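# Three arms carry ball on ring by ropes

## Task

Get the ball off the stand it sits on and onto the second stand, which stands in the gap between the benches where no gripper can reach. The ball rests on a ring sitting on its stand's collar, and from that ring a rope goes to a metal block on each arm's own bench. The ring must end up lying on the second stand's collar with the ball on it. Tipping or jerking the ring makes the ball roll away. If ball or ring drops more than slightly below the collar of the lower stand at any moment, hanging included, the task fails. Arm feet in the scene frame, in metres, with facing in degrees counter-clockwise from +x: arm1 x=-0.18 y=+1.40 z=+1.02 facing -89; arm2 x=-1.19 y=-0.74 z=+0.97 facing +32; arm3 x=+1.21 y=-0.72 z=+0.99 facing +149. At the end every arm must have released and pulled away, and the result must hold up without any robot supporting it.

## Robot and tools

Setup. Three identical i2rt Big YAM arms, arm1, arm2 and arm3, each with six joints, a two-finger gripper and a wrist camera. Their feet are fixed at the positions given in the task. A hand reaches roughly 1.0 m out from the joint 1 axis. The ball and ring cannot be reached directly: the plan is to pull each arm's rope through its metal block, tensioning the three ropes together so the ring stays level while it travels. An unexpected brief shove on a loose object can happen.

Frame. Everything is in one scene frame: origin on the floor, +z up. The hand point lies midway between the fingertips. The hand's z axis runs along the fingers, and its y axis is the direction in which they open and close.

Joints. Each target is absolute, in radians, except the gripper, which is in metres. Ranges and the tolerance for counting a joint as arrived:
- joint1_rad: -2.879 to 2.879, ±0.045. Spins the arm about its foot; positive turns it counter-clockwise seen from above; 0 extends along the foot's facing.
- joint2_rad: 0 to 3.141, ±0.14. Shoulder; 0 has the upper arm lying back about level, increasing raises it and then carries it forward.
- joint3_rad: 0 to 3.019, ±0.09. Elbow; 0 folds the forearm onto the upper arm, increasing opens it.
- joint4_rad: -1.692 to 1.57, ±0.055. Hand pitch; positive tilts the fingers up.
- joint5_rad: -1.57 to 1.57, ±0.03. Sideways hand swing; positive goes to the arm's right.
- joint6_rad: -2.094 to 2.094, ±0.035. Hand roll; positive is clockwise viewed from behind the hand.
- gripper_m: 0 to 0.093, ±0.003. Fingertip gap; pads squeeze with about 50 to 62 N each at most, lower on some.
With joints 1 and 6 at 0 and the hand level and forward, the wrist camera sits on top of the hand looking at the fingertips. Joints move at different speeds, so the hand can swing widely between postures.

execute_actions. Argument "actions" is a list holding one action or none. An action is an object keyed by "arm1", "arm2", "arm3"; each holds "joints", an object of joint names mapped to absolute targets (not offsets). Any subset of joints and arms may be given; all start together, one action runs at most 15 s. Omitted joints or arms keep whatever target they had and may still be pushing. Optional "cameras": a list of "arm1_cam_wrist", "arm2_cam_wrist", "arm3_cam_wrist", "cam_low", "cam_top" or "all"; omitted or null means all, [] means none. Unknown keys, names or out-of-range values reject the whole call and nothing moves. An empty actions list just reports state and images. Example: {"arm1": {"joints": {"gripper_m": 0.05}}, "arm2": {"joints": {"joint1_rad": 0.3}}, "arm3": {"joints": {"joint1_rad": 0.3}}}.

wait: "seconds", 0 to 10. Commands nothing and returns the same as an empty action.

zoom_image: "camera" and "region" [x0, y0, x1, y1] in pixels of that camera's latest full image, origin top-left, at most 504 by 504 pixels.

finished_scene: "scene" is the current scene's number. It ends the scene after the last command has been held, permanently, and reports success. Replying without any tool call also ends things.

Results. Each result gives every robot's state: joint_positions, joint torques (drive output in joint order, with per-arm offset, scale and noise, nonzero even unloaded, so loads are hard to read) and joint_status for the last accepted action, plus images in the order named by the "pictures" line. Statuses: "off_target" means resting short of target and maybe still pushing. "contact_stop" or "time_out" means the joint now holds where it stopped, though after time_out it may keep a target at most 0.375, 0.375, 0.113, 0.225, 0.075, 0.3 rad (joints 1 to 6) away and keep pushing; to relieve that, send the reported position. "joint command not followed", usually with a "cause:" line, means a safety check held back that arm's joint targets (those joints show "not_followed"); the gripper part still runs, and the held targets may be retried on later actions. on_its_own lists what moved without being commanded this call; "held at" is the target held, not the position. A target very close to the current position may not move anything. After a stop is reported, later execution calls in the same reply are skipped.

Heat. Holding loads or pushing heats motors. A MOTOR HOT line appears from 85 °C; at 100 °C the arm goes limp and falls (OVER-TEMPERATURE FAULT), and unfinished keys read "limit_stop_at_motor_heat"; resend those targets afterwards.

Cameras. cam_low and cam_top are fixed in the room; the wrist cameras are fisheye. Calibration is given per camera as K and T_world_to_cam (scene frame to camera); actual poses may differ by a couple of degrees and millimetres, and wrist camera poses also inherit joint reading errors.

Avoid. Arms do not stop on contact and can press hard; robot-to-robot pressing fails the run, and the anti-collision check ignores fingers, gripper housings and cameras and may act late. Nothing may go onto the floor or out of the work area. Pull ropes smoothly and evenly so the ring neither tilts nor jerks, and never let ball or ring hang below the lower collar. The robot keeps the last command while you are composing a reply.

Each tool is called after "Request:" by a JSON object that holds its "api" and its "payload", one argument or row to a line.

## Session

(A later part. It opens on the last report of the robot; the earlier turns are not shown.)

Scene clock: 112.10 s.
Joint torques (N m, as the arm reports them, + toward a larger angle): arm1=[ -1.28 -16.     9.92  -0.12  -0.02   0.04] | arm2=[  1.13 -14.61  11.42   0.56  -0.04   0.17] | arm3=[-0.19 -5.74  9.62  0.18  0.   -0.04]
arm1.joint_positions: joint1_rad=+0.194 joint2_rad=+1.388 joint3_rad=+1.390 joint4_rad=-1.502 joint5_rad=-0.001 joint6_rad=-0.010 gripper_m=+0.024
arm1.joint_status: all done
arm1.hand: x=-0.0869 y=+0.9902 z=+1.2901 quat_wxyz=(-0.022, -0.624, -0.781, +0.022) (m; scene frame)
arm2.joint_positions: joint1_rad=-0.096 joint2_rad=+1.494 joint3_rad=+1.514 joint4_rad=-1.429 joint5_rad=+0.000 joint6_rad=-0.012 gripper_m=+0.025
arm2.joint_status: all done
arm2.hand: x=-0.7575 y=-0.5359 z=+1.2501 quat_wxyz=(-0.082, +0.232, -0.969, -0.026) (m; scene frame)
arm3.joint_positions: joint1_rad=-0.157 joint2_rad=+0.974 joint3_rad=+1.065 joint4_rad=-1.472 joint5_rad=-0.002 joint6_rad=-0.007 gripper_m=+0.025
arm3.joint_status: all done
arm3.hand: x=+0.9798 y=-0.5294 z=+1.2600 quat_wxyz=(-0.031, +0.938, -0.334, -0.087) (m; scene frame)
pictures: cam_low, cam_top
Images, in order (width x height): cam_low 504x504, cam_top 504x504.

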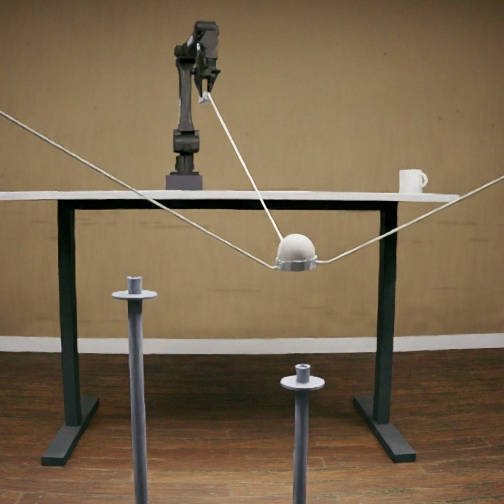

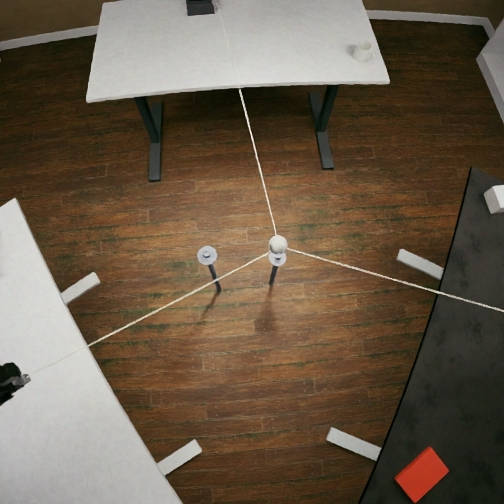

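Request:
{"api": "execute_actions", "payload": {
  "actions": [
    {"arm1":{"joints":{"joint1_rad":0.085}},"arm2":{"joints":{"joint1_rad":-0.053,"joint2_rad":1.34,"joint3_rad":1.41,"joint4_rad":-1.47}},"arm3":{"joints":{"joint1_rad":-0.055,"joint2_rad":1.065,"joint3_rad":1.21,"joint4_rad":-1.44}}}
  ],
  "cameras": ["cam_low"]
}}

Request:
{"api": "execute_actions", "payload": {
  "actions": [
    {"arm1":{"joints":{"joint1_rad":-0.03}},"arm2":{"joints":{"joint1_rad":0.0,"joint2_rad":1.215,"joint3_rad":1.30,"joint4_rad":-1.49}},"arm3":{"joints":{"joint1_rad":0.02,"joint2_rad":1.185,"joint3_rad":1.30,"joint4_rad":-1.42}}}
  ],
  "cameras": ["cam_low"]
}}

Request:
{"api": "execute_actions", "payload": {
  "actions": [
    {"arm1":{"joints":{"joint1_rad":-0.143,"joint4_rad":-1.48}},"arm2":{"joints":{"joint1_rad":0.063,"joint2_rad":1.09,"joint3_rad":1.195,"joint4_rad":-1.51}},"arm3":{"joints":{"joint1_rad":0.08,"joint2_rad":1.305,"joint3_rad":1.405,"joint4_rad":-1.40}}}
  ],
  "cameras": ["cam_low","cam_top"]
}}

Scene clock: 142.27 s.
Joint torques (N m, as the arm reports them, + toward a larger angle): arm1=[ -1.4  -15.95   9.95  -0.09  -0.04   0.04] | arm2=[  1.45 -11.06   8.61   0.82  -0.05   0.17] | arm3=[-0.85 -7.78 15.03  0.71  0.   -0.05]
arm1.joint_positions: joint1_rad=+0.080 joint2_rad=+1.388 joint3_rad=+1.390 joint4_rad=-1.503 joint5_rad=-0.001 joint6_rad=-0.010 gripper_m=+0.024
arm1.joint_status: all done
arm1.hand: x=-0.1342 y=+0.9830 z=+1.2905 quat_wxyz=(-0.020, -0.667, -0.744, +0.023) (m; scene frame)
arm2.joint_positions: joint1_rad=-0.051 joint2_rad=+1.354 joint3_rad=+1.411 joint4_rad=-1.453 joint5_rad=+0.000 joint6_rad=-0.012 gripper_m=+0.025
arm2.joint_status: all done
arm2.hand: x=-0.8123 y=-0.5418 z=+1.2657 quat_wxyz=(-0.088, +0.254, -0.963, -0.029) (m; scene frame)
arm3.joint_positions: joint1_rad=-0.055 joint2_rad=+1.087 joint3_rad=+1.135 joint4_rad=-1.436 joint5_rad=-0.002 joint6_rad=-0.007 gripper_m=+0.025
arm3.joint_status: all done
arm3.hand: x=+0.9285 y=-0.5310 z=+1.2586 quat_wxyz=(-0.025, +0.954, -0.286, -0.086) (m; scene frame)
pictures: cam_low
Images, in order (width x height): cam_low 504x504.

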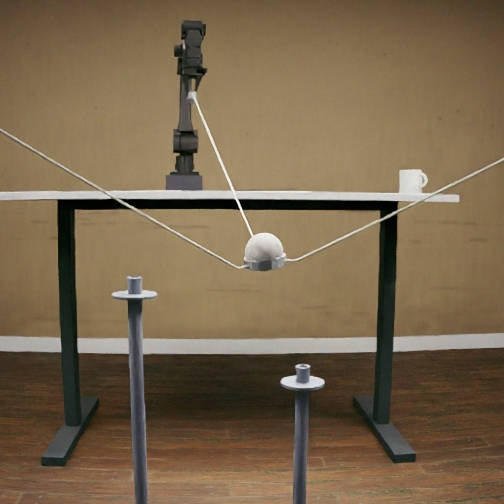

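Scene clock: 143.30 s.
Joint torques (N m, as the arm reports them, + toward a larger angle): arm1=[ -1.43 -15.91   9.97  -0.12   0.     0.04] | arm2=[  1.01 -10.06   8.79   0.59  -0.05   0.17] | arm3=[-0.6  -8.69 14.    0.85  0.01 -0.03]
arm1.joint_positions: joint1_rad=-0.034 joint2_rad=+1.388 joint3_rad=+1.390 joint4_rad=-1.503 joint5_rad=-0.002 joint6_rad=-0.010 gripper_m=+0.024
arm1.joint_status: all done
arm1.hand: x=-0.1815 y=+0.9810 z=+1.2909 quat_wxyz=(-0.019, -0.708, -0.705, +0.025) (m; scene frame)
arm2.joint_positions: joint1_rad=+0.001 joint2_rad=+1.230 joint3_rad=+1.297 joint4_rad=-1.472 joint5_rad=+0.000 joint6_rad=-0.012 gripper_m=+0.025
arm2.joint_status: all done
arm2.hand: x=-0.8660 y=-0.5487 z=+1.2643 quat_wxyz=(-0.084, +0.279, -0.956, -0.030) (m; scene frame)
arm3.joint_positions: joint1_rad=+0.020 joint2_rad=+1.205 joint3_rad=+1.239 joint4_rad=-1.418 joint5_rad=-0.002 joint6_rad=-0.007 gripper_m=+0.025
arm3.joint_status: all done
arm3.hand: x=+0.8764 y=-0.5299 z=+1.2644 quat_wxyz=(-0.022, +0.964, -0.250, -0.089) (m; scene frame)
pictures: cam_low
Images, in order (width x height): cam_low 504x504.

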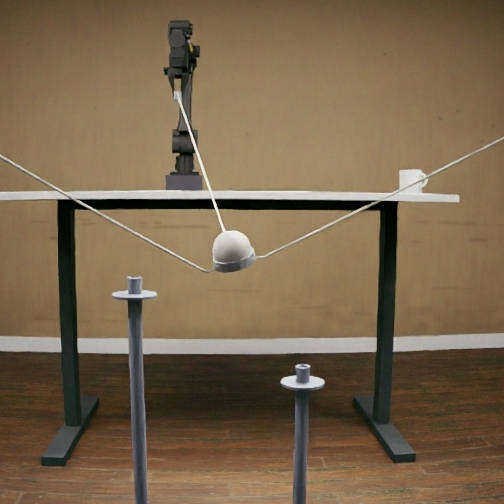

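Scene clock: 144.43 s.
Joint torques (N m, as the arm reports them, + toward a larger angle): arm1=[ -1.55 -15.89   9.99   0.97   0.03   0.04] | arm2=[ 1.16 -7.56  8.88  0.63 -0.04  0.15] | arm3=[ -0.47 -11.06  14.33   0.69   0.01  -0.03]
arm1.joint_positions: joint1_rad=-0.145 joint2_rad=+1.388 joint3_rad=+1.390 joint4_rad=-1.484 joint5_rad=-0.003 joint6_rad=-0.010 gripper_m=+0.024
arm1.joint_status: all done
arm1.hand: x=-0.2284 y=+0.9797 z=+1.2917 quat_wxyz=(-0.024, -0.746, -0.665, +0.033) (m; scene frame)
arm2.joint_positions: joint1_rad=+0.063 joint2_rad=+1.100 joint3_rad=+1.191 joint4_rad=-1.492 joint5_rad=+0.000 joint6_rad=-0.011 gripper_m=+0.025
arm2.joint_status: all done
arm2.hand: x=-0.9186 y=-0.5570 z=+1.2621 quat_wxyz=(-0.085, +0.308, -0.947, -0.033) (m; scene frame)
arm3.joint_positions: joint1_rad=+0.078 joint2_rad=+1.325 joint3_rad=+1.340 joint4_rad=-1.397 joint5_rad=-0.002 joint6_rad=-0.007 gripper_m=+0.025
arm3.joint_status: all done
arm3.hand: x=+0.8243 y=-0.5288 z=+1.2626 quat_wxyz=(-0.020, +0.971, -0.222, -0.090) (m; scene frame)
pictures: cam_low, cam_top
Images, in order (width x height): cam_low 504x504, cam_top 504x504.

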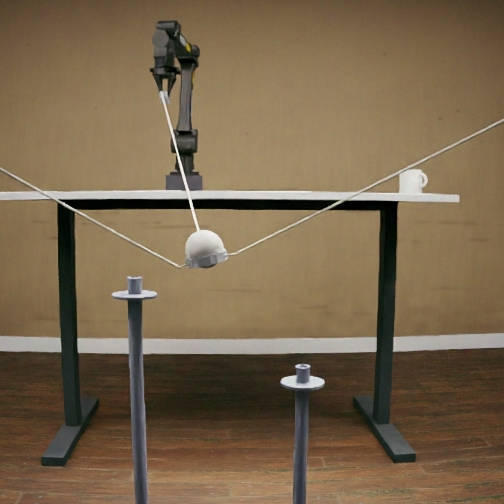

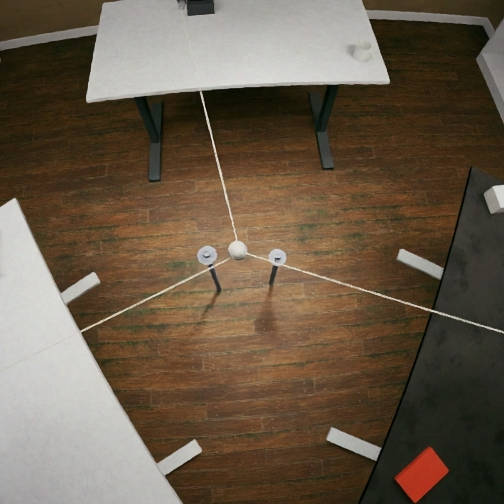

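Request:
{"api": "execute_actions", "payload": {
  "actions": [
    {"arm1":{"joints":{"joint1_rad":-0.24}},"arm2":{"joints":{"joint1_rad":0.14,"joint2_rad":0.99,"joint3_rad":1.165,"joint4_rad":-1.58}},"arm3":{"joints":{"joint1_rad":0.125,"joint2_rad":1.40,"joint3_rad":1.47}}}
  ],
  "cameras": ["cam_low"]
}}

Request:
{"api": "execute_actions", "payload": {
  "actions": [
    {"arm1":{"joints":{"joint1_rad":-0.33,"joint4_rad":-1.45}},"arm2":{"joints":{"joint1_rad":0.23,"joint2_rad":0.89,"joint3_rad":1.11,"joint4_rad":-1.62}},"arm3":{"joints":{"joint1_rad":0.16,"joint2_rad":1.50,"joint3_rad":1.59}}}
  ],
  "cameras": ["cam_low"]
}}

Request:
{"api": "execute_actions", "payload": {
  "actions": [],
  "cameras": ["cam_low","cam_top"]
}}

Scene clock: 154.90 s.
Joint torques (N m, as the arm reports them, + toward a larger angle): arm1=[ -1.79 -16.05   9.98   1.07   0.09   0.04] | arm2=[ 1.14 -5.54  8.79  0.65 -0.06  0.13] | arm3=[ -0.52 -12.48  14.06   0.72   0.02  -0.04]
arm1.joint_positions: joint1_rad=-0.241 joint2_rad=+1.388 joint3_rad=+1.390 joint4_rad=-1.484 joint5_rad=-0.004 joint6_rad=-0.010 gripper_m=+0.024
arm1.joint_status: all done
arm1.hand: x=-0.2683 y=+0.9866 z=+1.2921 quat_wxyz=(-0.023, -0.777, -0.628, +0.035) (m; scene frame)
arm2.joint_positions: joint1_rad=+0.140 joint2_rad=+0.997 joint3_rad=+1.159 joint4_rad=-1.561 joint5_rad=+0.000 joint6_rad=-0.010 gripper_m=+0.025
arm2.joint_status: all done
arm2.hand: x=-0.9649 y=-0.5628 z=+1.2753 quat_wxyz=(-0.085, +0.344, -0.935, -0.036) (m; scene frame)
arm3.joint_positions: joint1_rad=+0.121 joint2_rad=+1.418 joint3_rad=+1.407 joint4_rad=-1.397 joint5_rad=-0.002 joint6_rad=-0.006 gripper_m=+0.025
arm3.joint_status: all done
arm3.hand: x=+0.7897 y=-0.5333 z=+1.2525 quat_wxyz=(-0.015, +0.976, -0.202, -0.078) (m; scene frame)
pictures: cam_low
Images, in order (width x height): cam_low 504x504.

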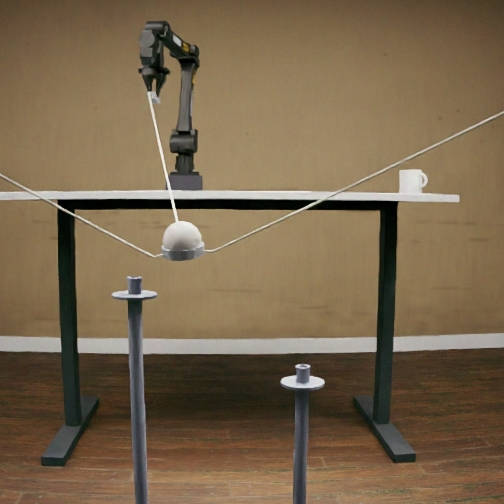

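Scene clock: 155.87 s.
Joint torques (N m, as the arm reports them, + toward a larger angle): arm1=[ -1.72 -16.04  10.01   1.2    0.12   0.03] | arm2=[ 1.28 -4.02  8.97  0.66 -0.08  0.13] | arm3=[ -0.36 -13.61  14.53   0.73   0.    -0.04]
arm1.joint_positions: joint1_rad=-0.330 joint2_rad=+1.388 joint3_rad=+1.390 joint4_rad=-1.456 joint5_rad=-0.005 joint6_rad=-0.010 gripper_m=+0.024
arm1.joint_status: all done
arm1.hand: x=-0.3064 y=+0.9899 z=+1.2932 quat_wxyz=(-0.030, -0.803, -0.593, +0.047) (m; scene frame)
arm2.joint_positions: joint1_rad=+0.227 joint2_rad=+0.899 joint3_rad=+1.104 joint4_rad=-1.602 joint5_rad=+0.001 joint6_rad=-0.009 gripper_m=+0.025
arm2.joint_status: all done
arm2.hand: x=-1.0081 y=-0.5697 z=+1.2752 quat_wxyz=(-0.085, +0.384, -0.919, -0.039) (m; scene frame)
arm3.joint_positions: joint1_rad=+0.154 joint2_rad=+1.516 joint3_rad=+1.522 joint4_rad=-1.395 joint5_rad=-0.002 joint6_rad=-0.005 gripper_m=+0.025
arm3.joint_status: all done
arm3.hand: x=+0.7446 y=-0.5315 z=+1.2567 quat_wxyz=(-0.015, +0.979, -0.186, -0.088) (m; scene frame)
pictures: cam_low
Images, in order (width x height): cam_low 504x504.

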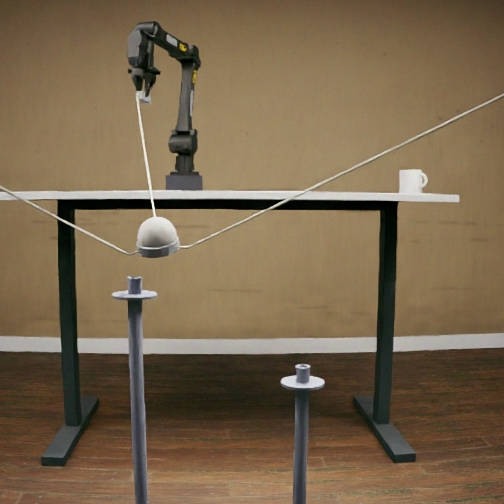

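Scene clock: 155.87 s.
Joint torques (N m, as the arm reports them, + toward a larger angle): arm1=[ -1.72 -16.04  10.01   1.2    0.12   0.03] | arm2=[ 1.28 -4.02  8.97  0.66 -0.08  0.13] | arm3=[ -0.36 -13.61  14.53   0.73   0.    -0.04]
arm1.joint_positions: joint1_rad=-0.330 joint2_rad=+1.388 joint3_rad=+1.390 joint4_rad=-1.456 joint5_rad=-0.005 joint6_rad=-0.010 gripper_m=+0.024
arm1.joint_status: all done
arm1.hand: x=-0.3064 y=+0.9899 z=+1.2932 quat_wxyz=(-0.030, -0.803, -0.593, +0.047) (m; scene frame)
arm2.joint_positions: joint1_rad=+0.227 joint2_rad=+0.899 joint3_rad=+1.104 joint4_rad=-1.602 joint5_rad=+0.001 joint6_rad=-0.009 gripper_m=+0.025
arm2.joint_status: all done
arm2.hand: x=-1.0081 y=-0.5697 z=+1.2752 quat_wxyz=(-0.085, +0.384, -0.919, -0.039) (m; scene frame)
arm3.joint_positions: joint1_rad=+0.154 joint2_rad=+1.516 joint3_rad=+1.522 joint4_rad=-1.395 joint5_rad=-0.002 joint6_rad=-0.005 gripper_m=+0.025
arm3.joint_status: all done
arm3.hand: x=+0.7446 y=-0.5315 z=+1.2567 quat_wxyz=(-0.015, +0.979, -0.186, -0.088) (m; scene frame)
pictures: cam_low, cam_top
Images, in order (width x height): cam_low 504x504, cam_top 504x504.

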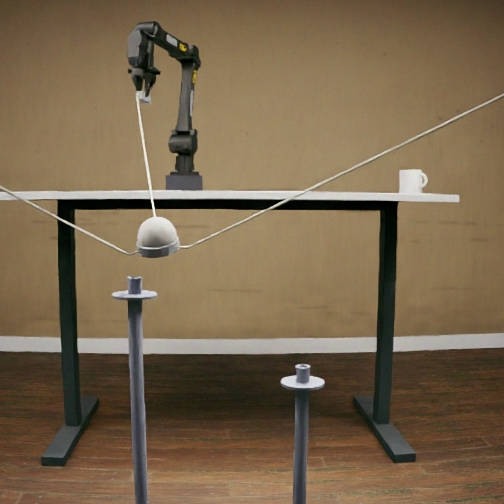

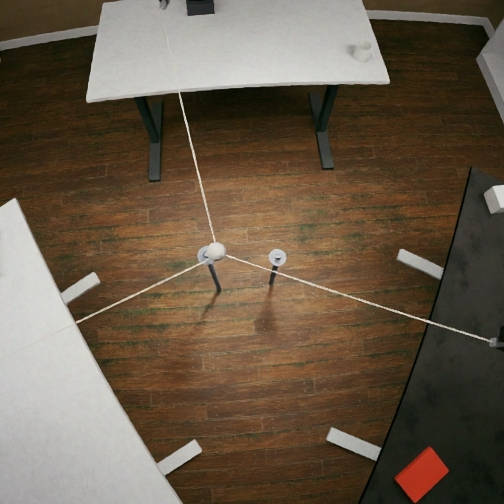

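Request:
{"api": "execute_actions", "payload": {
  "actions": [
    {"arm1":{"joints":{"joint1_rad":-0.41}},"arm2":{"joints":{"joint1_rad":0.33,"joint2_rad":0.84,"joint3_rad":1.09,"joint4_rad":-1.65}},"arm3":{"joints":{"joint1_rad":0.175,"joint2_rad":1.60,"joint3_rad":1.69}}}
  ],
  "cameras": ["cam_low","cam_top"]
}}

Request:
{"api": "zoom_image", "payload": {
  "camera": "cam_top",
  "region": [170,210,310,310]
}}

Scene clock: 163.70 s.
Joint torques (N m, as the arm reports them, + toward a larger angle): arm1=[ -1.94 -15.99  10.05   1.22   0.16   0.04] | arm2=[ 1.6  -4.74  8.67  0.56 -0.09  0.12] | arm3=[  0.19 -15.34  14.27   0.69   0.03  -0.07]
arm1.joint_positions: joint1_rad=-0.408 joint2_rad=+1.388 joint3_rad=+1.390 joint4_rad=-1.456 joint5_rad=-0.006 joint6_rad=-0.010 gripper_m=+0.024
arm1.joint_status: all done
arm1.hand: x=-0.3381 y=+1.0014 z=+1.2935 quat_wxyz=(-0.029, -0.826, -0.561, +0.049) (m; scene frame)
arm2.joint_positions: joint1_rad=+0.327 joint2_rad=+0.859 joint3_rad=+1.088 joint4_rad=-1.630 joint5_rad=+0.001 joint6_rad=-0.008 gripper_m=+0.025
arm2.joint_status: all done
arm2.hand: x=-1.0372 y=-0.5654 z=+1.2764 quat_wxyz=(-0.082, +0.428, -0.899, -0.042) (m; scene frame)
arm3.joint_positions: joint1_rad=+0.163 joint2_rad=+1.618 joint3_rad=+1.625 joint4_rad=-1.395 joint5_rad=-0.002 joint6_rad=-0.005 gripper_m=+0.025
arm3.joint_status: all done
arm3.hand: x=+0.7068 y=-0.5214 z=+1.2505 quat_wxyz=(-0.015, +0.979, -0.182, -0.088) (m; scene frame)
pictures: cam_low, cam_top
Images, in order (width x height): cam_low 504x504, cam_top 504x504.

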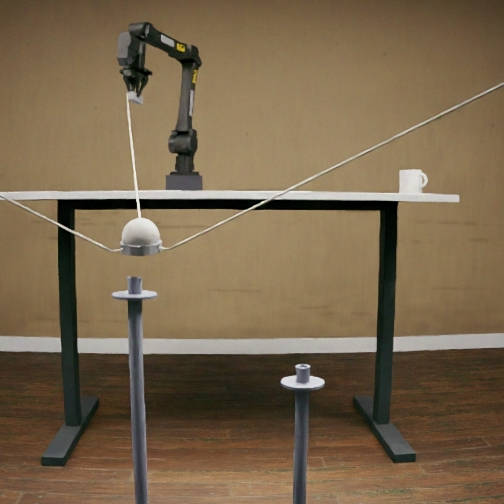

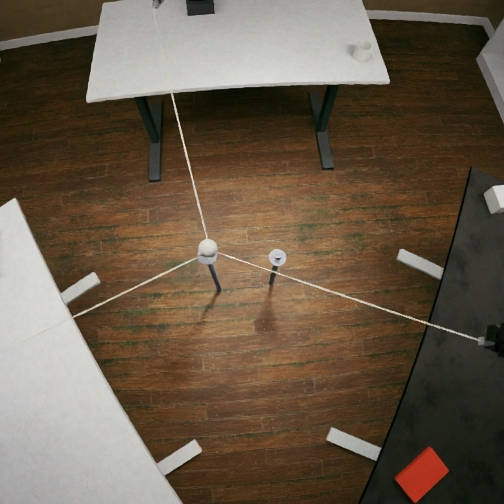

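Region (170, 210, 310, 310) of cam_top's 504x504 image, scaled by 3.600, with more detail than that image has; it fills the top 360 rows of this view, and the rest is white.

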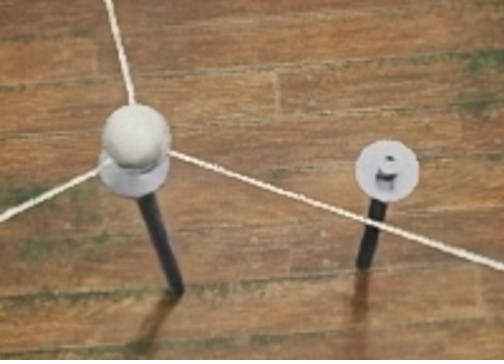

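Request:
{"api": "execute_actions", "payload": {
  "actions": [
    {"arm1":{"joints":{"joint4_rad":-1.41}},"arm3":{"joints":{"joint4_rad":-1.33}}}
  ],
  "cameras": ["cam_low"]
}}

Request:
{"api": "execute_actions", "payload": {
  "actions": [
    {"arm1":{"joints":{"joint4_rad":-1.38}},"arm2":{"joints":{"joint4_rad":-1.59}},"arm3":{"joints":{"joint4_rad":-1.30}}}
  ],
  "cameras": ["cam_low","cam_top"]
}}

Request:
{"api": "zoom_image", "payload": {
  "camera": "cam_top",
  "region": [170,210,310,310]
}}

Scene clock: 172.73 s.
Joint torques (N m, as the arm reports them, + toward a larger angle): arm1=[ -2.04 -16.11  10.11   1.44   0.16   0.03] | arm2=[ 1.42 -4.38  8.55  0.66 -0.09  0.11] | arm3=[  0.09 -15.33  14.32   1.09   0.    -0.04]
arm1.joint_positions: joint1_rad=-0.408 joint2_rad=+1.388 joint3_rad=+1.390 joint4_rad=-1.420 joint5_rad=-0.006 joint6_rad=-0.010 gripper_m=+0.024
arm1.joint_status: all done
arm1.hand: x=-0.3414 y=+0.9931 z=+1.2947 quat_wxyz=(-0.039, -0.825, -0.560, +0.064) (m; scene frame)
arm2.joint_positions: joint1_rad=+0.327 joint2_rad=+0.859 joint3_rad=+1.088 joint4_rad=-1.630 joint5_rad=+0.001 joint6_rad=-0.008 gripper_m=+0.025
arm2.joint_status: not commanded
arm2.hand: x=-1.0372 y=-0.5654 z=+1.2764 quat_wxyz=(-0.082, +0.428, -0.899, -0.042) (m; scene frame)
arm3.joint_positions: joint1_rad=+0.163 joint2_rad=+1.618 joint3_rad=+1.625 joint4_rad=-1.335 joint5_rad=-0.002 joint6_rad=-0.005 gripper_m=+0.025
arm3.joint_status: all done
arm3.hand: x=+0.6934 y=-0.5162 z=+1.2535 quat_wxyz=(-0.021, +0.976, -0.181, -0.117) (m; scene frame)
pictures: cam_low
Images, in order (width x height): cam_low 504x504.

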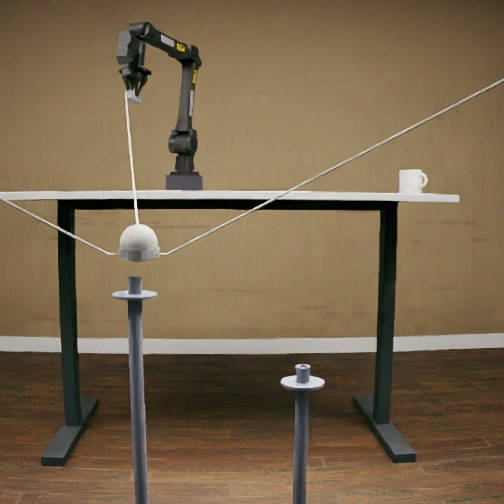

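Scene clock: 173.40 s.
Joint torques (N m, as the arm reports them, + toward a larger angle): arm1=[ -1.98 -16.15  10.14   1.55   0.16   0.04] | arm2=[ 1.24 -4.5   8.54  1.99 -0.12  0.11] | arm3=[  0.12 -15.5   14.41   1.26   0.01  -0.03]
arm1.joint_positions: joint1_rad=-0.408 joint2_rad=+1.388 joint3_rad=+1.390 joint4_rad=-1.391 joint5_rad=-0.006 joint6_rad=-0.010 gripper_m=+0.024
arm1.joint_status: all done
arm1.hand: x=-0.3441 y=+0.9866 z=+1.2959 quat_wxyz=(-0.047, -0.824, -0.560, +0.076) (m; scene frame)
arm2.joint_positions: joint1_rad=+0.327 joint2_rad=+0.859 joint3_rad=+1.088 joint4_rad=-1.603 joint5_rad=+0.001 joint6_rad=-0.008 gripper_m=+0.025
arm2.joint_status: all done
arm2.hand: x=-1.0330 y=-0.5604 z=+1.2777 quat_wxyz=(-0.094, +0.428, -0.898, -0.048) (m; scene frame)
arm3.joint_positions: joint1_rad=+0.163 joint2_rad=+1.618 joint3_rad=+1.625 joint4_rad=-1.307 joint5_rad=-0.002 joint6_rad=-0.005 gripper_m=+0.025
arm3.joint_status: all done
arm3.hand: x=+0.6872 y=-0.5137 z=+1.2552 quat_wxyz=(-0.023, +0.974, -0.181, -0.131) (m; scene frame)
pictures: cam_low, cam_top
Images, in order (width x height): cam_low 504x504, cam_top 504x504.

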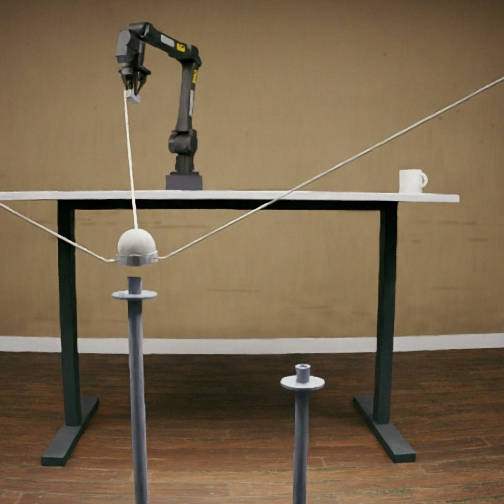

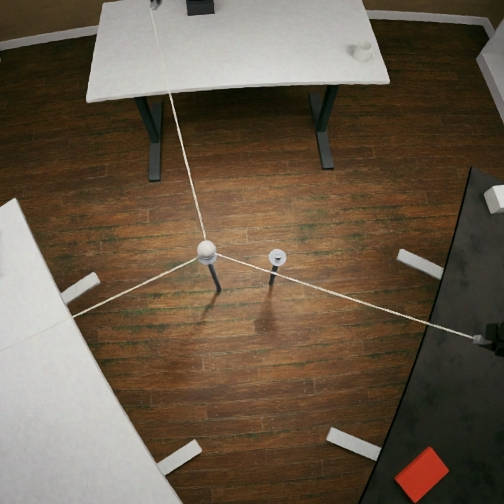

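Region (170, 210, 310, 310) of cam_top's 504x504 image, scaled by 3.600, with more detail than that image has; it fills the top 360 rows of this view, and the rest is white.

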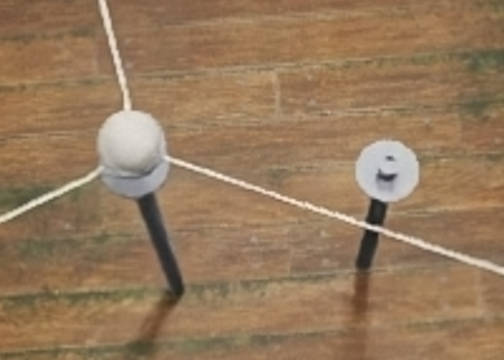

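Request:
{"api": "execute_actions", "payload": {
  "actions": [
    {"arm1":{"joints":{"joint4_rad":-1.34}},"arm2":{"joints":{"joint4_rad":-1.56}},"arm3":{"joints":{"joint2_rad":1.635,"joint4_rad":-1.27}}}
  ],
  "cameras": ["cam_low"]
}}

Request:
{"api": "execute_actions", "payload": {
  "actions": [
    {"arm1":{"joints":{"joint4_rad":-1.30}},"arm2":{"joints":{"joint4_rad":-1.52}},"arm3":{"joints":{"joint4_rad":-1.23}}}
  ],
  "cameras": ["cam_low","cam_top"]
}}

Request:
{"api": "zoom_image", "payload": {
  "camera": "cam_low",
  "region": [60,210,220,330]
}}

Scene clock: 181.87 s.
Joint torques (N m, as the arm reports them, + toward a larger angle): arm1=[ -2.02 -16.21  10.23   1.7    0.16   0.03] | arm2=[ 1.49 -4.46  8.65  2.19 -0.09  0.11] | arm3=[  0.11 -15.08  14.4    1.28   0.02  -0.06]
arm1.joint_positions: joint1_rad=-0.408 joint2_rad=+1.388 joint3_rad=+1.390 joint4_rad=-1.353 joint5_rad=-0.006 joint6_rad=-0.010 gripper_m=+0.024
arm1.joint_status: all done
arm1.hand: x=-0.3475 y=+0.9783 z=+1.2977 quat_wxyz=(-0.057, -0.822, -0.559, +0.091) (m; scene frame)
arm2.joint_positions: joint1_rad=+0.327 joint2_rad=+0.859 joint3_rad=+1.088 joint4_rad=-1.575 joint5_rad=+0.001 joint6_rad=-0.008 gripper_m=+0.025
arm2.joint_status: all done
arm2.hand: x=-1.0287 y=-0.5552 z=+1.2792 quat_wxyz=(-0.107, +0.427, -0.896, -0.054) (m; scene frame)
arm3.joint_positions: joint1_rad=+0.163 joint2_rad=+1.645 joint3_rad=+1.625 joint4_rad=-1.277 joint5_rad=-0.002 joint6_rad=-0.005 gripper_m=+0.025
arm3.joint_status: all done
arm3.hand: x=+0.6774 y=-0.5099 z=+1.2427 quat_wxyz=(-0.024, +0.974, -0.181, -0.132) (m; scene frame)
pictures: cam_low
Images, in order (width x height): cam_low 504x504.

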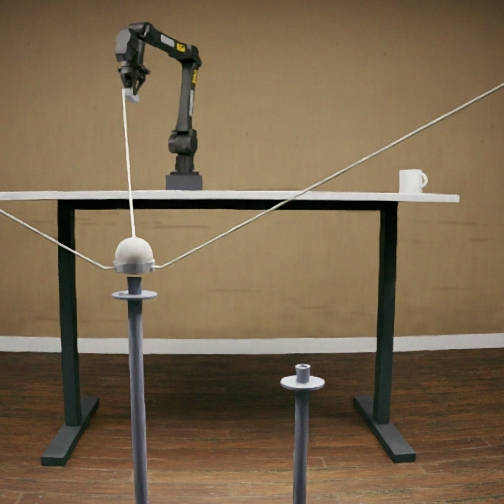

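Scene clock: 182.47 s.
Joint torques (N m, as the arm reports them, + toward a larger angle): arm1=[ -2.09 -16.2   10.22   2.01   0.15   0.03] | arm2=[ 1.49 -4.59  8.66  2.34 -0.1   0.13] | arm3=[  0.03 -15.41  14.51   1.52   0.01  -0.06]
arm1.joint_positions: joint1_rad=-0.408 joint2_rad=+1.388 joint3_rad=+1.390 joint4_rad=-1.318 joint5_rad=-0.006 joint6_rad=-0.010 gripper_m=+0.024
arm1.joint_status: all done
arm1.hand: x=-0.3506 y=+0.9705 z=+1.2996 quat_wxyz=(-0.067, -0.820, -0.558, +0.106) (m; scene frame)
arm2.joint_positions: joint1_rad=+0.327 joint2_rad=+0.859 joint3_rad=+1.088 joint4_rad=-1.540 joint5_rad=+0.001 joint6_rad=-0.008 gripper_m=+0.025
arm2.joint_status: all done
arm2.hand: x=-1.0234 y=-0.5487 z=+1.2814 quat_wxyz=(-0.123, +0.426, -0.894, -0.061) (m; scene frame)
arm3.joint_positions: joint1_rad=+0.163 joint2_rad=+1.645 joint3_rad=+1.625 joint4_rad=-1.244 joint5_rad=-0.002 joint6_rad=-0.005 gripper_m=+0.025
arm3.joint_status: all done
arm3.hand: x=+0.6700 y=-0.5071 z=+1.2451 quat_wxyz=(-0.027, +0.972, -0.180, -0.149) (m; scene frame)
pictures: cam_low, cam_top
Images, in order (width x height): cam_low 504x504, cam_top 504x504.

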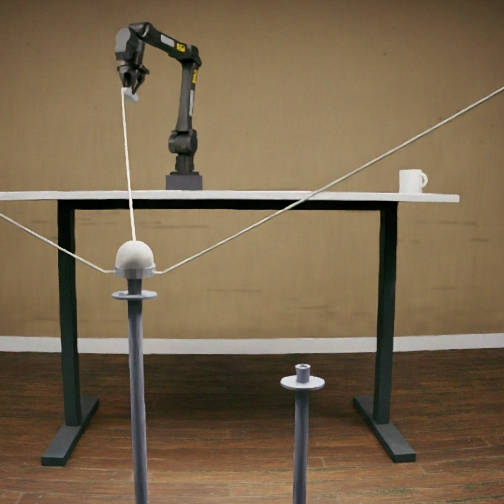

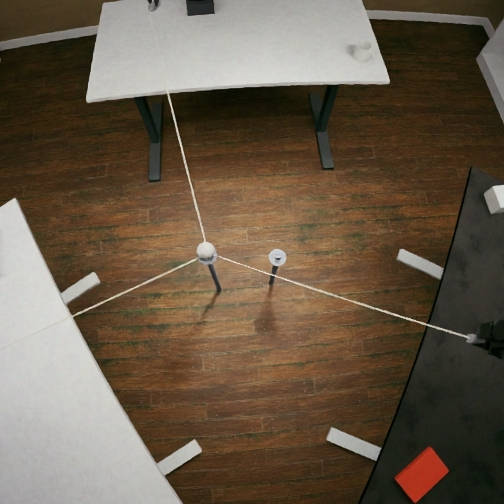

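Region (60, 210, 220, 330) of cam_low's 504x504 image, scaled by 3.150, with more detail than that image has; it fills the top 378 rows of this view, and the rest is white.

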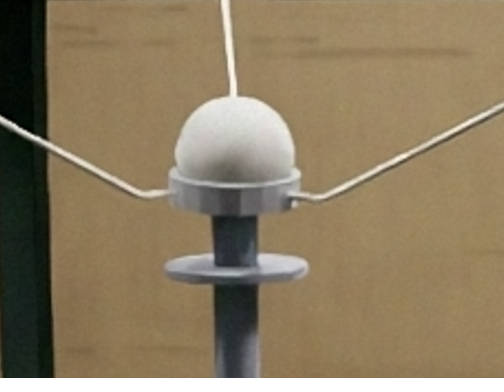

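Request:
{"api": "execute_actions", "payload": {
  "actions": [
    {"arm1":{"joints":{"joint2_rad":1.40}},"arm2":{"joints":{"joint2_rad":0.89}},"arm3":{"joints":{"joint2_rad":1.665}}}
  ],
  "cameras": ["cam_low"]
}}

Request:
{"api": "execute_actions", "payload": {
  "actions": [
    {"arm1":{"joints":{"joint2_rad":1.44}},"arm2":{"joints":{"joint2_rad":0.94}},"arm3":{"joints":{"joint2_rad":1.70}}}
  ],
  "cameras": ["cam_low"]
}}

Request:
{"api": "zoom_image", "payload": {
  "camera": "cam_low",
  "region": [60,210,220,330]
}}

Scene clock: 192.70 s.
Joint torques (N m, as the arm reports them, + toward a larger angle): arm1=[ -2.04 -12.57  10.24   1.99   0.15   0.04] | arm2=[ 1.47 -3.52  8.64  2.41 -0.11  0.13] | arm3=[  0.02 -14.92  14.46   1.5    0.01  -0.05]
arm1.joint_positions: joint1_rad=-0.408 joint2_rad=+1.393 joint3_rad=+1.390 joint4_rad=-1.318 joint5_rad=-0.006 joint6_rad=-0.010 gripper_m=+0.024
arm1.joint_status: all done
arm1.hand: x=-0.3509 y=+0.9698 z=+1.2974 quat_wxyz=(-0.066, -0.821, -0.558, +0.104) (m; scene frame)
arm2.joint_positions: joint1_rad=+0.327 joint2_rad=+0.891 joint3_rad=+1.088 joint4_rad=-1.540 joint5_rad=+0.001 joint6_rad=-0.008 gripper_m=+0.025
arm2.joint_status: all done
arm2.hand: x=-1.0197 y=-0.5441 z=+1.2735 quat_wxyz=(-0.108, +0.427, -0.896, -0.054) (m; scene frame)
arm3.joint_positions: joint1_rad=+0.163 joint2_rad=+1.667 joint3_rad=+1.625 joint4_rad=-1.244 joint5_rad=-0.002 joint6_rad=-0.005 gripper_m=+0.025
arm3.joint_status: all done
arm3.hand: x=+0.6675 y=-0.5061 z=+1.2330 quat_wxyz=(-0.025, +0.973, -0.181, -0.138) (m; scene frame)
pictures: cam_low
Images, in order (width x height): cam_low 504x504.

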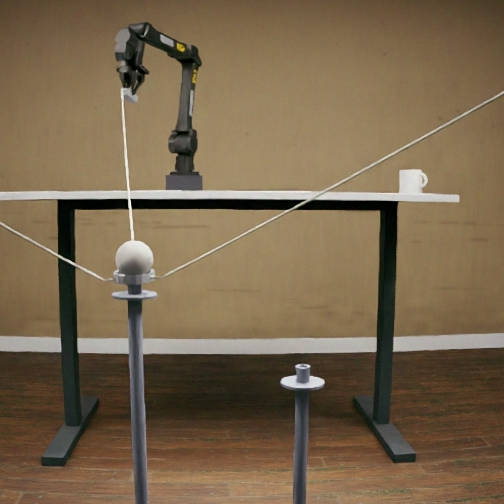

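Scene clock: 193.53 s.
Joint torques (N m, as the arm reports them, + toward a larger angle): arm1=[ -2.03 -14.13  10.22   1.9    0.08   0.04] | arm2=[ 1.68 -4.3   8.65  2.13 -0.09  0.12] | arm3=[  0.03 -15.87  14.37   1.42   0.    -0.05]
arm1.joint_positions: joint1_rad=-0.408 joint2_rad=+1.442 joint3_rad=+1.390 joint4_rad=-1.318 joint5_rad=-0.004 joint6_rad=-0.010 gripper_m=+0.024
arm1.joint_status: all done
arm1.hand: x=-0.3539 y=+0.9640 z=+1.2755 quat_wxyz=(-0.051, -0.823, -0.559, +0.084) (m; scene frame)
arm2.joint_positions: joint1_rad=+0.327 joint2_rad=+0.943 joint3_rad=+1.088 joint4_rad=-1.539 joint5_rad=+0.001 joint6_rad=-0.008 gripper_m=+0.025
arm2.joint_status: all done
arm2.hand: x=-1.0141 y=-0.5372 z=+1.2609 quat_wxyz=(-0.085, +0.428, -0.899, -0.043) (m; scene frame)
arm3.joint_positions: joint1_rad=+0.164 joint2_rad=+1.704 joint3_rad=+1.625 joint4_rad=-1.243 joint5_rad=-0.002 joint6_rad=-0.005 gripper_m=+0.025
arm3.joint_status: all done
arm3.hand: x=+0.6635 y=-0.5053 z=+1.2124 quat_wxyz=(-0.021, +0.976, -0.180, -0.120) (m; scene frame)
pictures: cam_low
Images, in order (width x height): cam_low 504x504.

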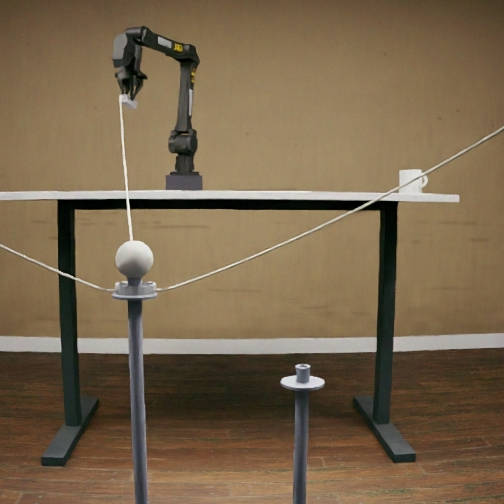

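Region (60, 210, 220, 330) of cam_low's 504x504 image, scaled by 3.150, with more detail than that image has; it fills the top 378 rows of this view, and the rest is white.

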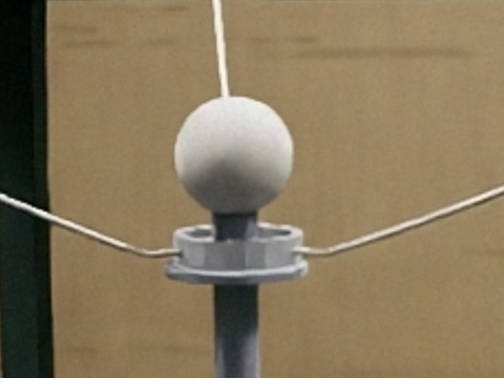

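Request:
{"api": "execute_actions", "payload": {
  "actions": [
    {"arm1":{"joints":{"joint1_rad":-0.05,"joint2_rad":1.95,"joint3_rad":1.48,"joint4_rad":-1.1}},"arm2":{"joints":{"joint1_rad":0.05,"joint2_rad":1.9,"joint3_rad":1.43,"joint4_rad":-1.1}},"arm3":{"joints":{"joint1_rad":0.04,"joint2_rad":1.95,"joint3_rad":1.55,"joint4_rad":-1.15}}}
  ],
  "cameras": []
}}

Request:
{"api": "execute_actions", "payload": {
  "actions": [
    {"arm1":{"joints":{"joint2_rad":2.08,"joint4_rad":-0.95}},"arm2":{"joints":{"joint2_rad":2.01,"joint4_rad":-0.96}},"arm3":{"joints":{"joint2_rad":2.045,"joint3_rad":1.5,"joint4_rad":-1.0}}}
  ],
  "cameras": ["cam_low","cam_top"]
}}

Scene clock: 206.40 s.
Joint torques (N m, as the arm reports them, + toward a larger angle): arm1=[ -1.67 -24.07  10.53   1.04   0.02   0.03] | arm2=[  1.99 -19.24   8.74   1.4   -0.03   0.11] | arm3=[ -0.44 -19.61   9.81   0.69  -0.01  -0.06]
arm1.joint_positions: joint1_rad=-0.052 joint2_rad=+1.984 joint3_rad=+1.443 joint4_rad=-1.111 joint5_rad=-0.002 joint6_rad=-0.009 gripper_m=+0.024
arm1.joint_status: all done
arm1.hand: x=-0.1952 y=+0.8589 z=+1.0274 quat_wxyz=(+0.033, -0.715, -0.698, -0.030) (m; scene frame)
arm2.joint_positions: joint1_rad=+0.044 joint2_rad=+1.928 joint3_rad=+1.413 joint4_rad=-1.112 joint5_rad=-0.001 joint6_rad=-0.008 gripper_m=+0.025
arm2.joint_status: all done
arm2.hand: x=-0.7460 y=-0.4432 z=+1.0007 quat_wxyz=(+0.024, +0.299, -0.954, +0.001) (m; scene frame)
arm3.joint_positions: joint1_rad=+0.036 joint2_rad=+1.980 joint3_rad=+1.524 joint4_rad=-1.158 joint5_rad=-0.001 joint6_rad=-0.005 gripper_m=+0.025
arm3.joint_status: all done
arm3.hand: x=+0.7074 y=-0.4447 z=+1.0209 quat_wxyz=(+0.007, +0.969, -0.244, +0.022) (m; scene frame)
pictures: none
No camera images: the call's "cameras" was empty. Leave "cameras" out to get every camera's image.

Scene clock: 207.53 s.
Joint torques (N m, as the arm reports them, + toward a larger angle): arm1=[ -1.73 -21.86  10.13   1.26   0.01   0.02] | arm2=[  2.08 -17.11   8.38   1.61  -0.01   0.12] | arm3=[ -0.4  -18.51   7.79   0.99   0.    -0.06]
arm1.joint_positions: joint1_rad=-0.052 joint2_rad=+2.082 joint3_rad=+1.443 joint4_rad=-0.963 joint5_rad=-0.002 joint6_rad=-0.008 gripper_m=+0.024
arm1.joint_status: all done
arm1.hand: x=-0.1964 y=+0.8375 z=+0.9733 quat_wxyz=(+0.016, -0.715, -0.699, -0.011) (m; scene frame)
arm2.joint_positions: joint1_rad=+0.044 joint2_rad=+2.010 joint3_rad=+1.413 joint4_rad=-0.976 joint5_rad=-0.001 joint6_rad=-0.008 gripper_m=+0.025
arm2.joint_status: all done
arm2.hand: x=-0.7266 y=-0.4293 z=+0.9570 quat_wxyz=(-0.003, +0.299, -0.954, -0.007) (m; scene frame)
arm3.joint_positions: joint1_rad=+0.036 joint2_rad=+2.052 joint3_rad=+1.496 joint4_rad=-1.011 joint5_rad=-0.001 joint6_rad=-0.005 gripper_m=+0.025
arm3.joint_status: all done
arm3.hand: x=+0.6940 y=-0.4375 z=+0.9708 quat_wxyz=(+0.001, +0.970, -0.244, +0.000) (m; scene frame)
pictures: cam_low, cam_top
Images, in order (width x height): cam_low 504x504, cam_top 504x504.

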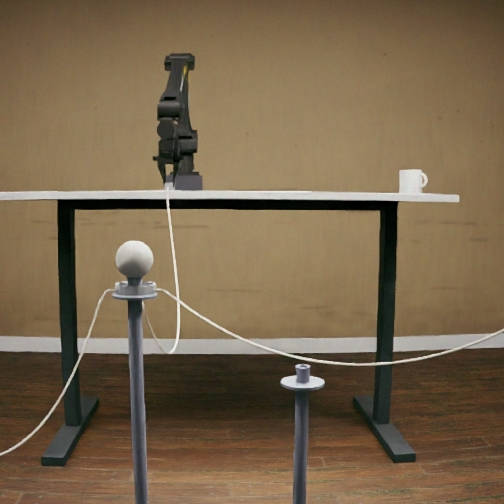

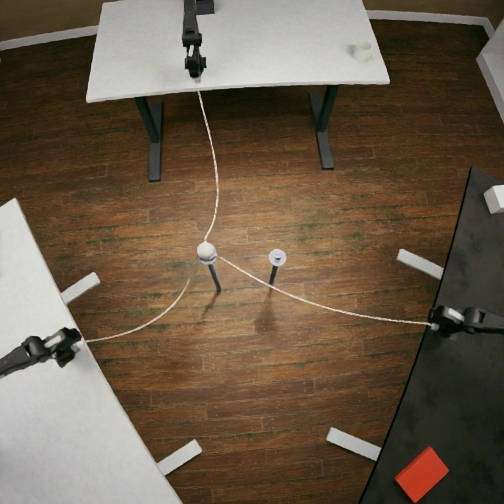

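Request:
{"api": "execute_actions", "payload": {
  "actions": [
    {"arm1":{"joints":{"gripper_m":0.093}},"arm2":{"joints":{"gripper_m":0.093}},"arm3":{"joints":{"gripper_m":0.093}}}
  ],
  "cameras": []
}}

Request:
{"api": "execute_actions", "payload": {
  "actions": [
    {"arm1":{"joints":{"joint2_rad":1.4}},"arm2":{"joints":{"joint2_rad":1.4}},"arm3":{"joints":{"joint2_rad":1.4}}}
  ],
  "cameras": ["cam_top"]
}}

Request:
{"api": "finished_scene", "payload": {
  "scene": 2
}}

Scene clock: 213.23 s.
Joint torques (N m, as the arm reports them, + toward a larger angle): arm1=[ -1.81 -22.    10.14   1.26   0.02   0.03] | arm2=[  1.97 -17.08   8.45   1.8   -0.03   0.12] | arm3=[ -0.41 -18.54   7.84   0.97  -0.01  -0.06]
arm1.joint_positions: joint1_rad=-0.052 joint2_rad=+2.082 joint3_rad=+1.443 joint4_rad=-0.963 joint5_rad=-0.002 joint6_rad=-0.008 gripper_m=+0.093
arm1.joint_status: all done
arm1.hand: x=-0.1964 y=+0.8375 z=+0.9733 quat_wxyz=(+0.016, -0.715, -0.699, -0.011) (m; scene frame)
arm2.joint_positions: joint1_rad=+0.044 joint2_rad=+2.010 joint3_rad=+1.413 joint4_rad=-0.976 joint5_rad=-0.001 joint6_rad=-0.008 gripper_m=+0.093
arm2.joint_status: all done
arm2.hand: x=-0.7266 y=-0.4293 z=+0.9570 quat_wxyz=(-0.003, +0.299, -0.954, -0.007) (m; scene frame)
arm3.joint_positions: joint1_rad=+0.036 joint2_rad=+2.052 joint3_rad=+1.496 joint4_rad=-1.011 joint5_rad=-0.001 joint6_rad=-0.005 gripper_m=+0.093
arm3.joint_status: all done
arm3.hand: x=+0.6940 y=-0.4375 z=+0.9708 quat_wxyz=(+0.001, +0.970, -0.244, +0.000) (m; scene frame)
pictures: none
No camera images: the call's "cameras" was empty. Leave "cameras" out to get every camera's image.

Scene clock: 214.87 s.
Joint torques (N m, as the arm reports them, + toward a larger angle): arm1=[ -1.67 -12.87  12.3    2.41   0.02   0.03] | arm2=[  1.95 -10.9   10.75   2.56  -0.03   0.11] | arm3=[ -0.67 -11.35  10.92   1.8    0.    -0.06]
arm1.joint_positions: joint1_rad=-0.052 joint2_rad=+1.389 joint3_rad=+1.451 joint4_rad=-0.963 joint5_rad=-0.002 joint6_rad=-0.008 gripper_m=+0.093
arm1.joint_status: all done
arm1.hand: x=-0.1925 y=+0.8456 z=+1.3654 quat_wxyz=(-0.223, -0.675, -0.662, +0.237) (m; scene frame)
arm2.joint_positions: joint1_rad=+0.044 joint2_rad=+1.393 joint3_rad=+1.413 joint4_rad=-0.974 joint5_rad=-0.001 joint6_rad=-0.008 gripper_m=+0.093
arm2.joint_status: all done
arm2.hand: x=-0.7389 y=-0.4425 z=+1.2951 quat_wxyz=(-0.294, +0.283, -0.908, -0.096) (m; scene frame)
arm3.joint_positions: joint1_rad=+0.036 joint2_rad=+1.401 joint3_rad=+1.488 joint4_rad=-1.010 joint5_rad=-0.001 joint6_rad=-0.005 gripper_m=+0.093
arm3.joint_status: all done
arm3.hand: x=+0.7182 y=-0.4503 z=+1.3362 quat_wxyz=(-0.078, +0.920, -0.232, -0.307) (m; scene frame)
pictures: cam_top
Images, in order (width x height): cam_top 504x504.

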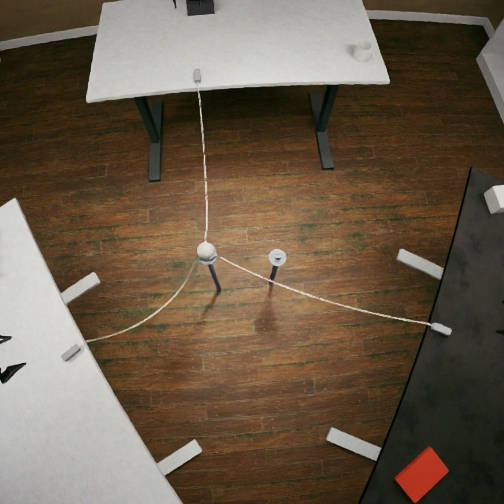

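The scene is finished: the task was done.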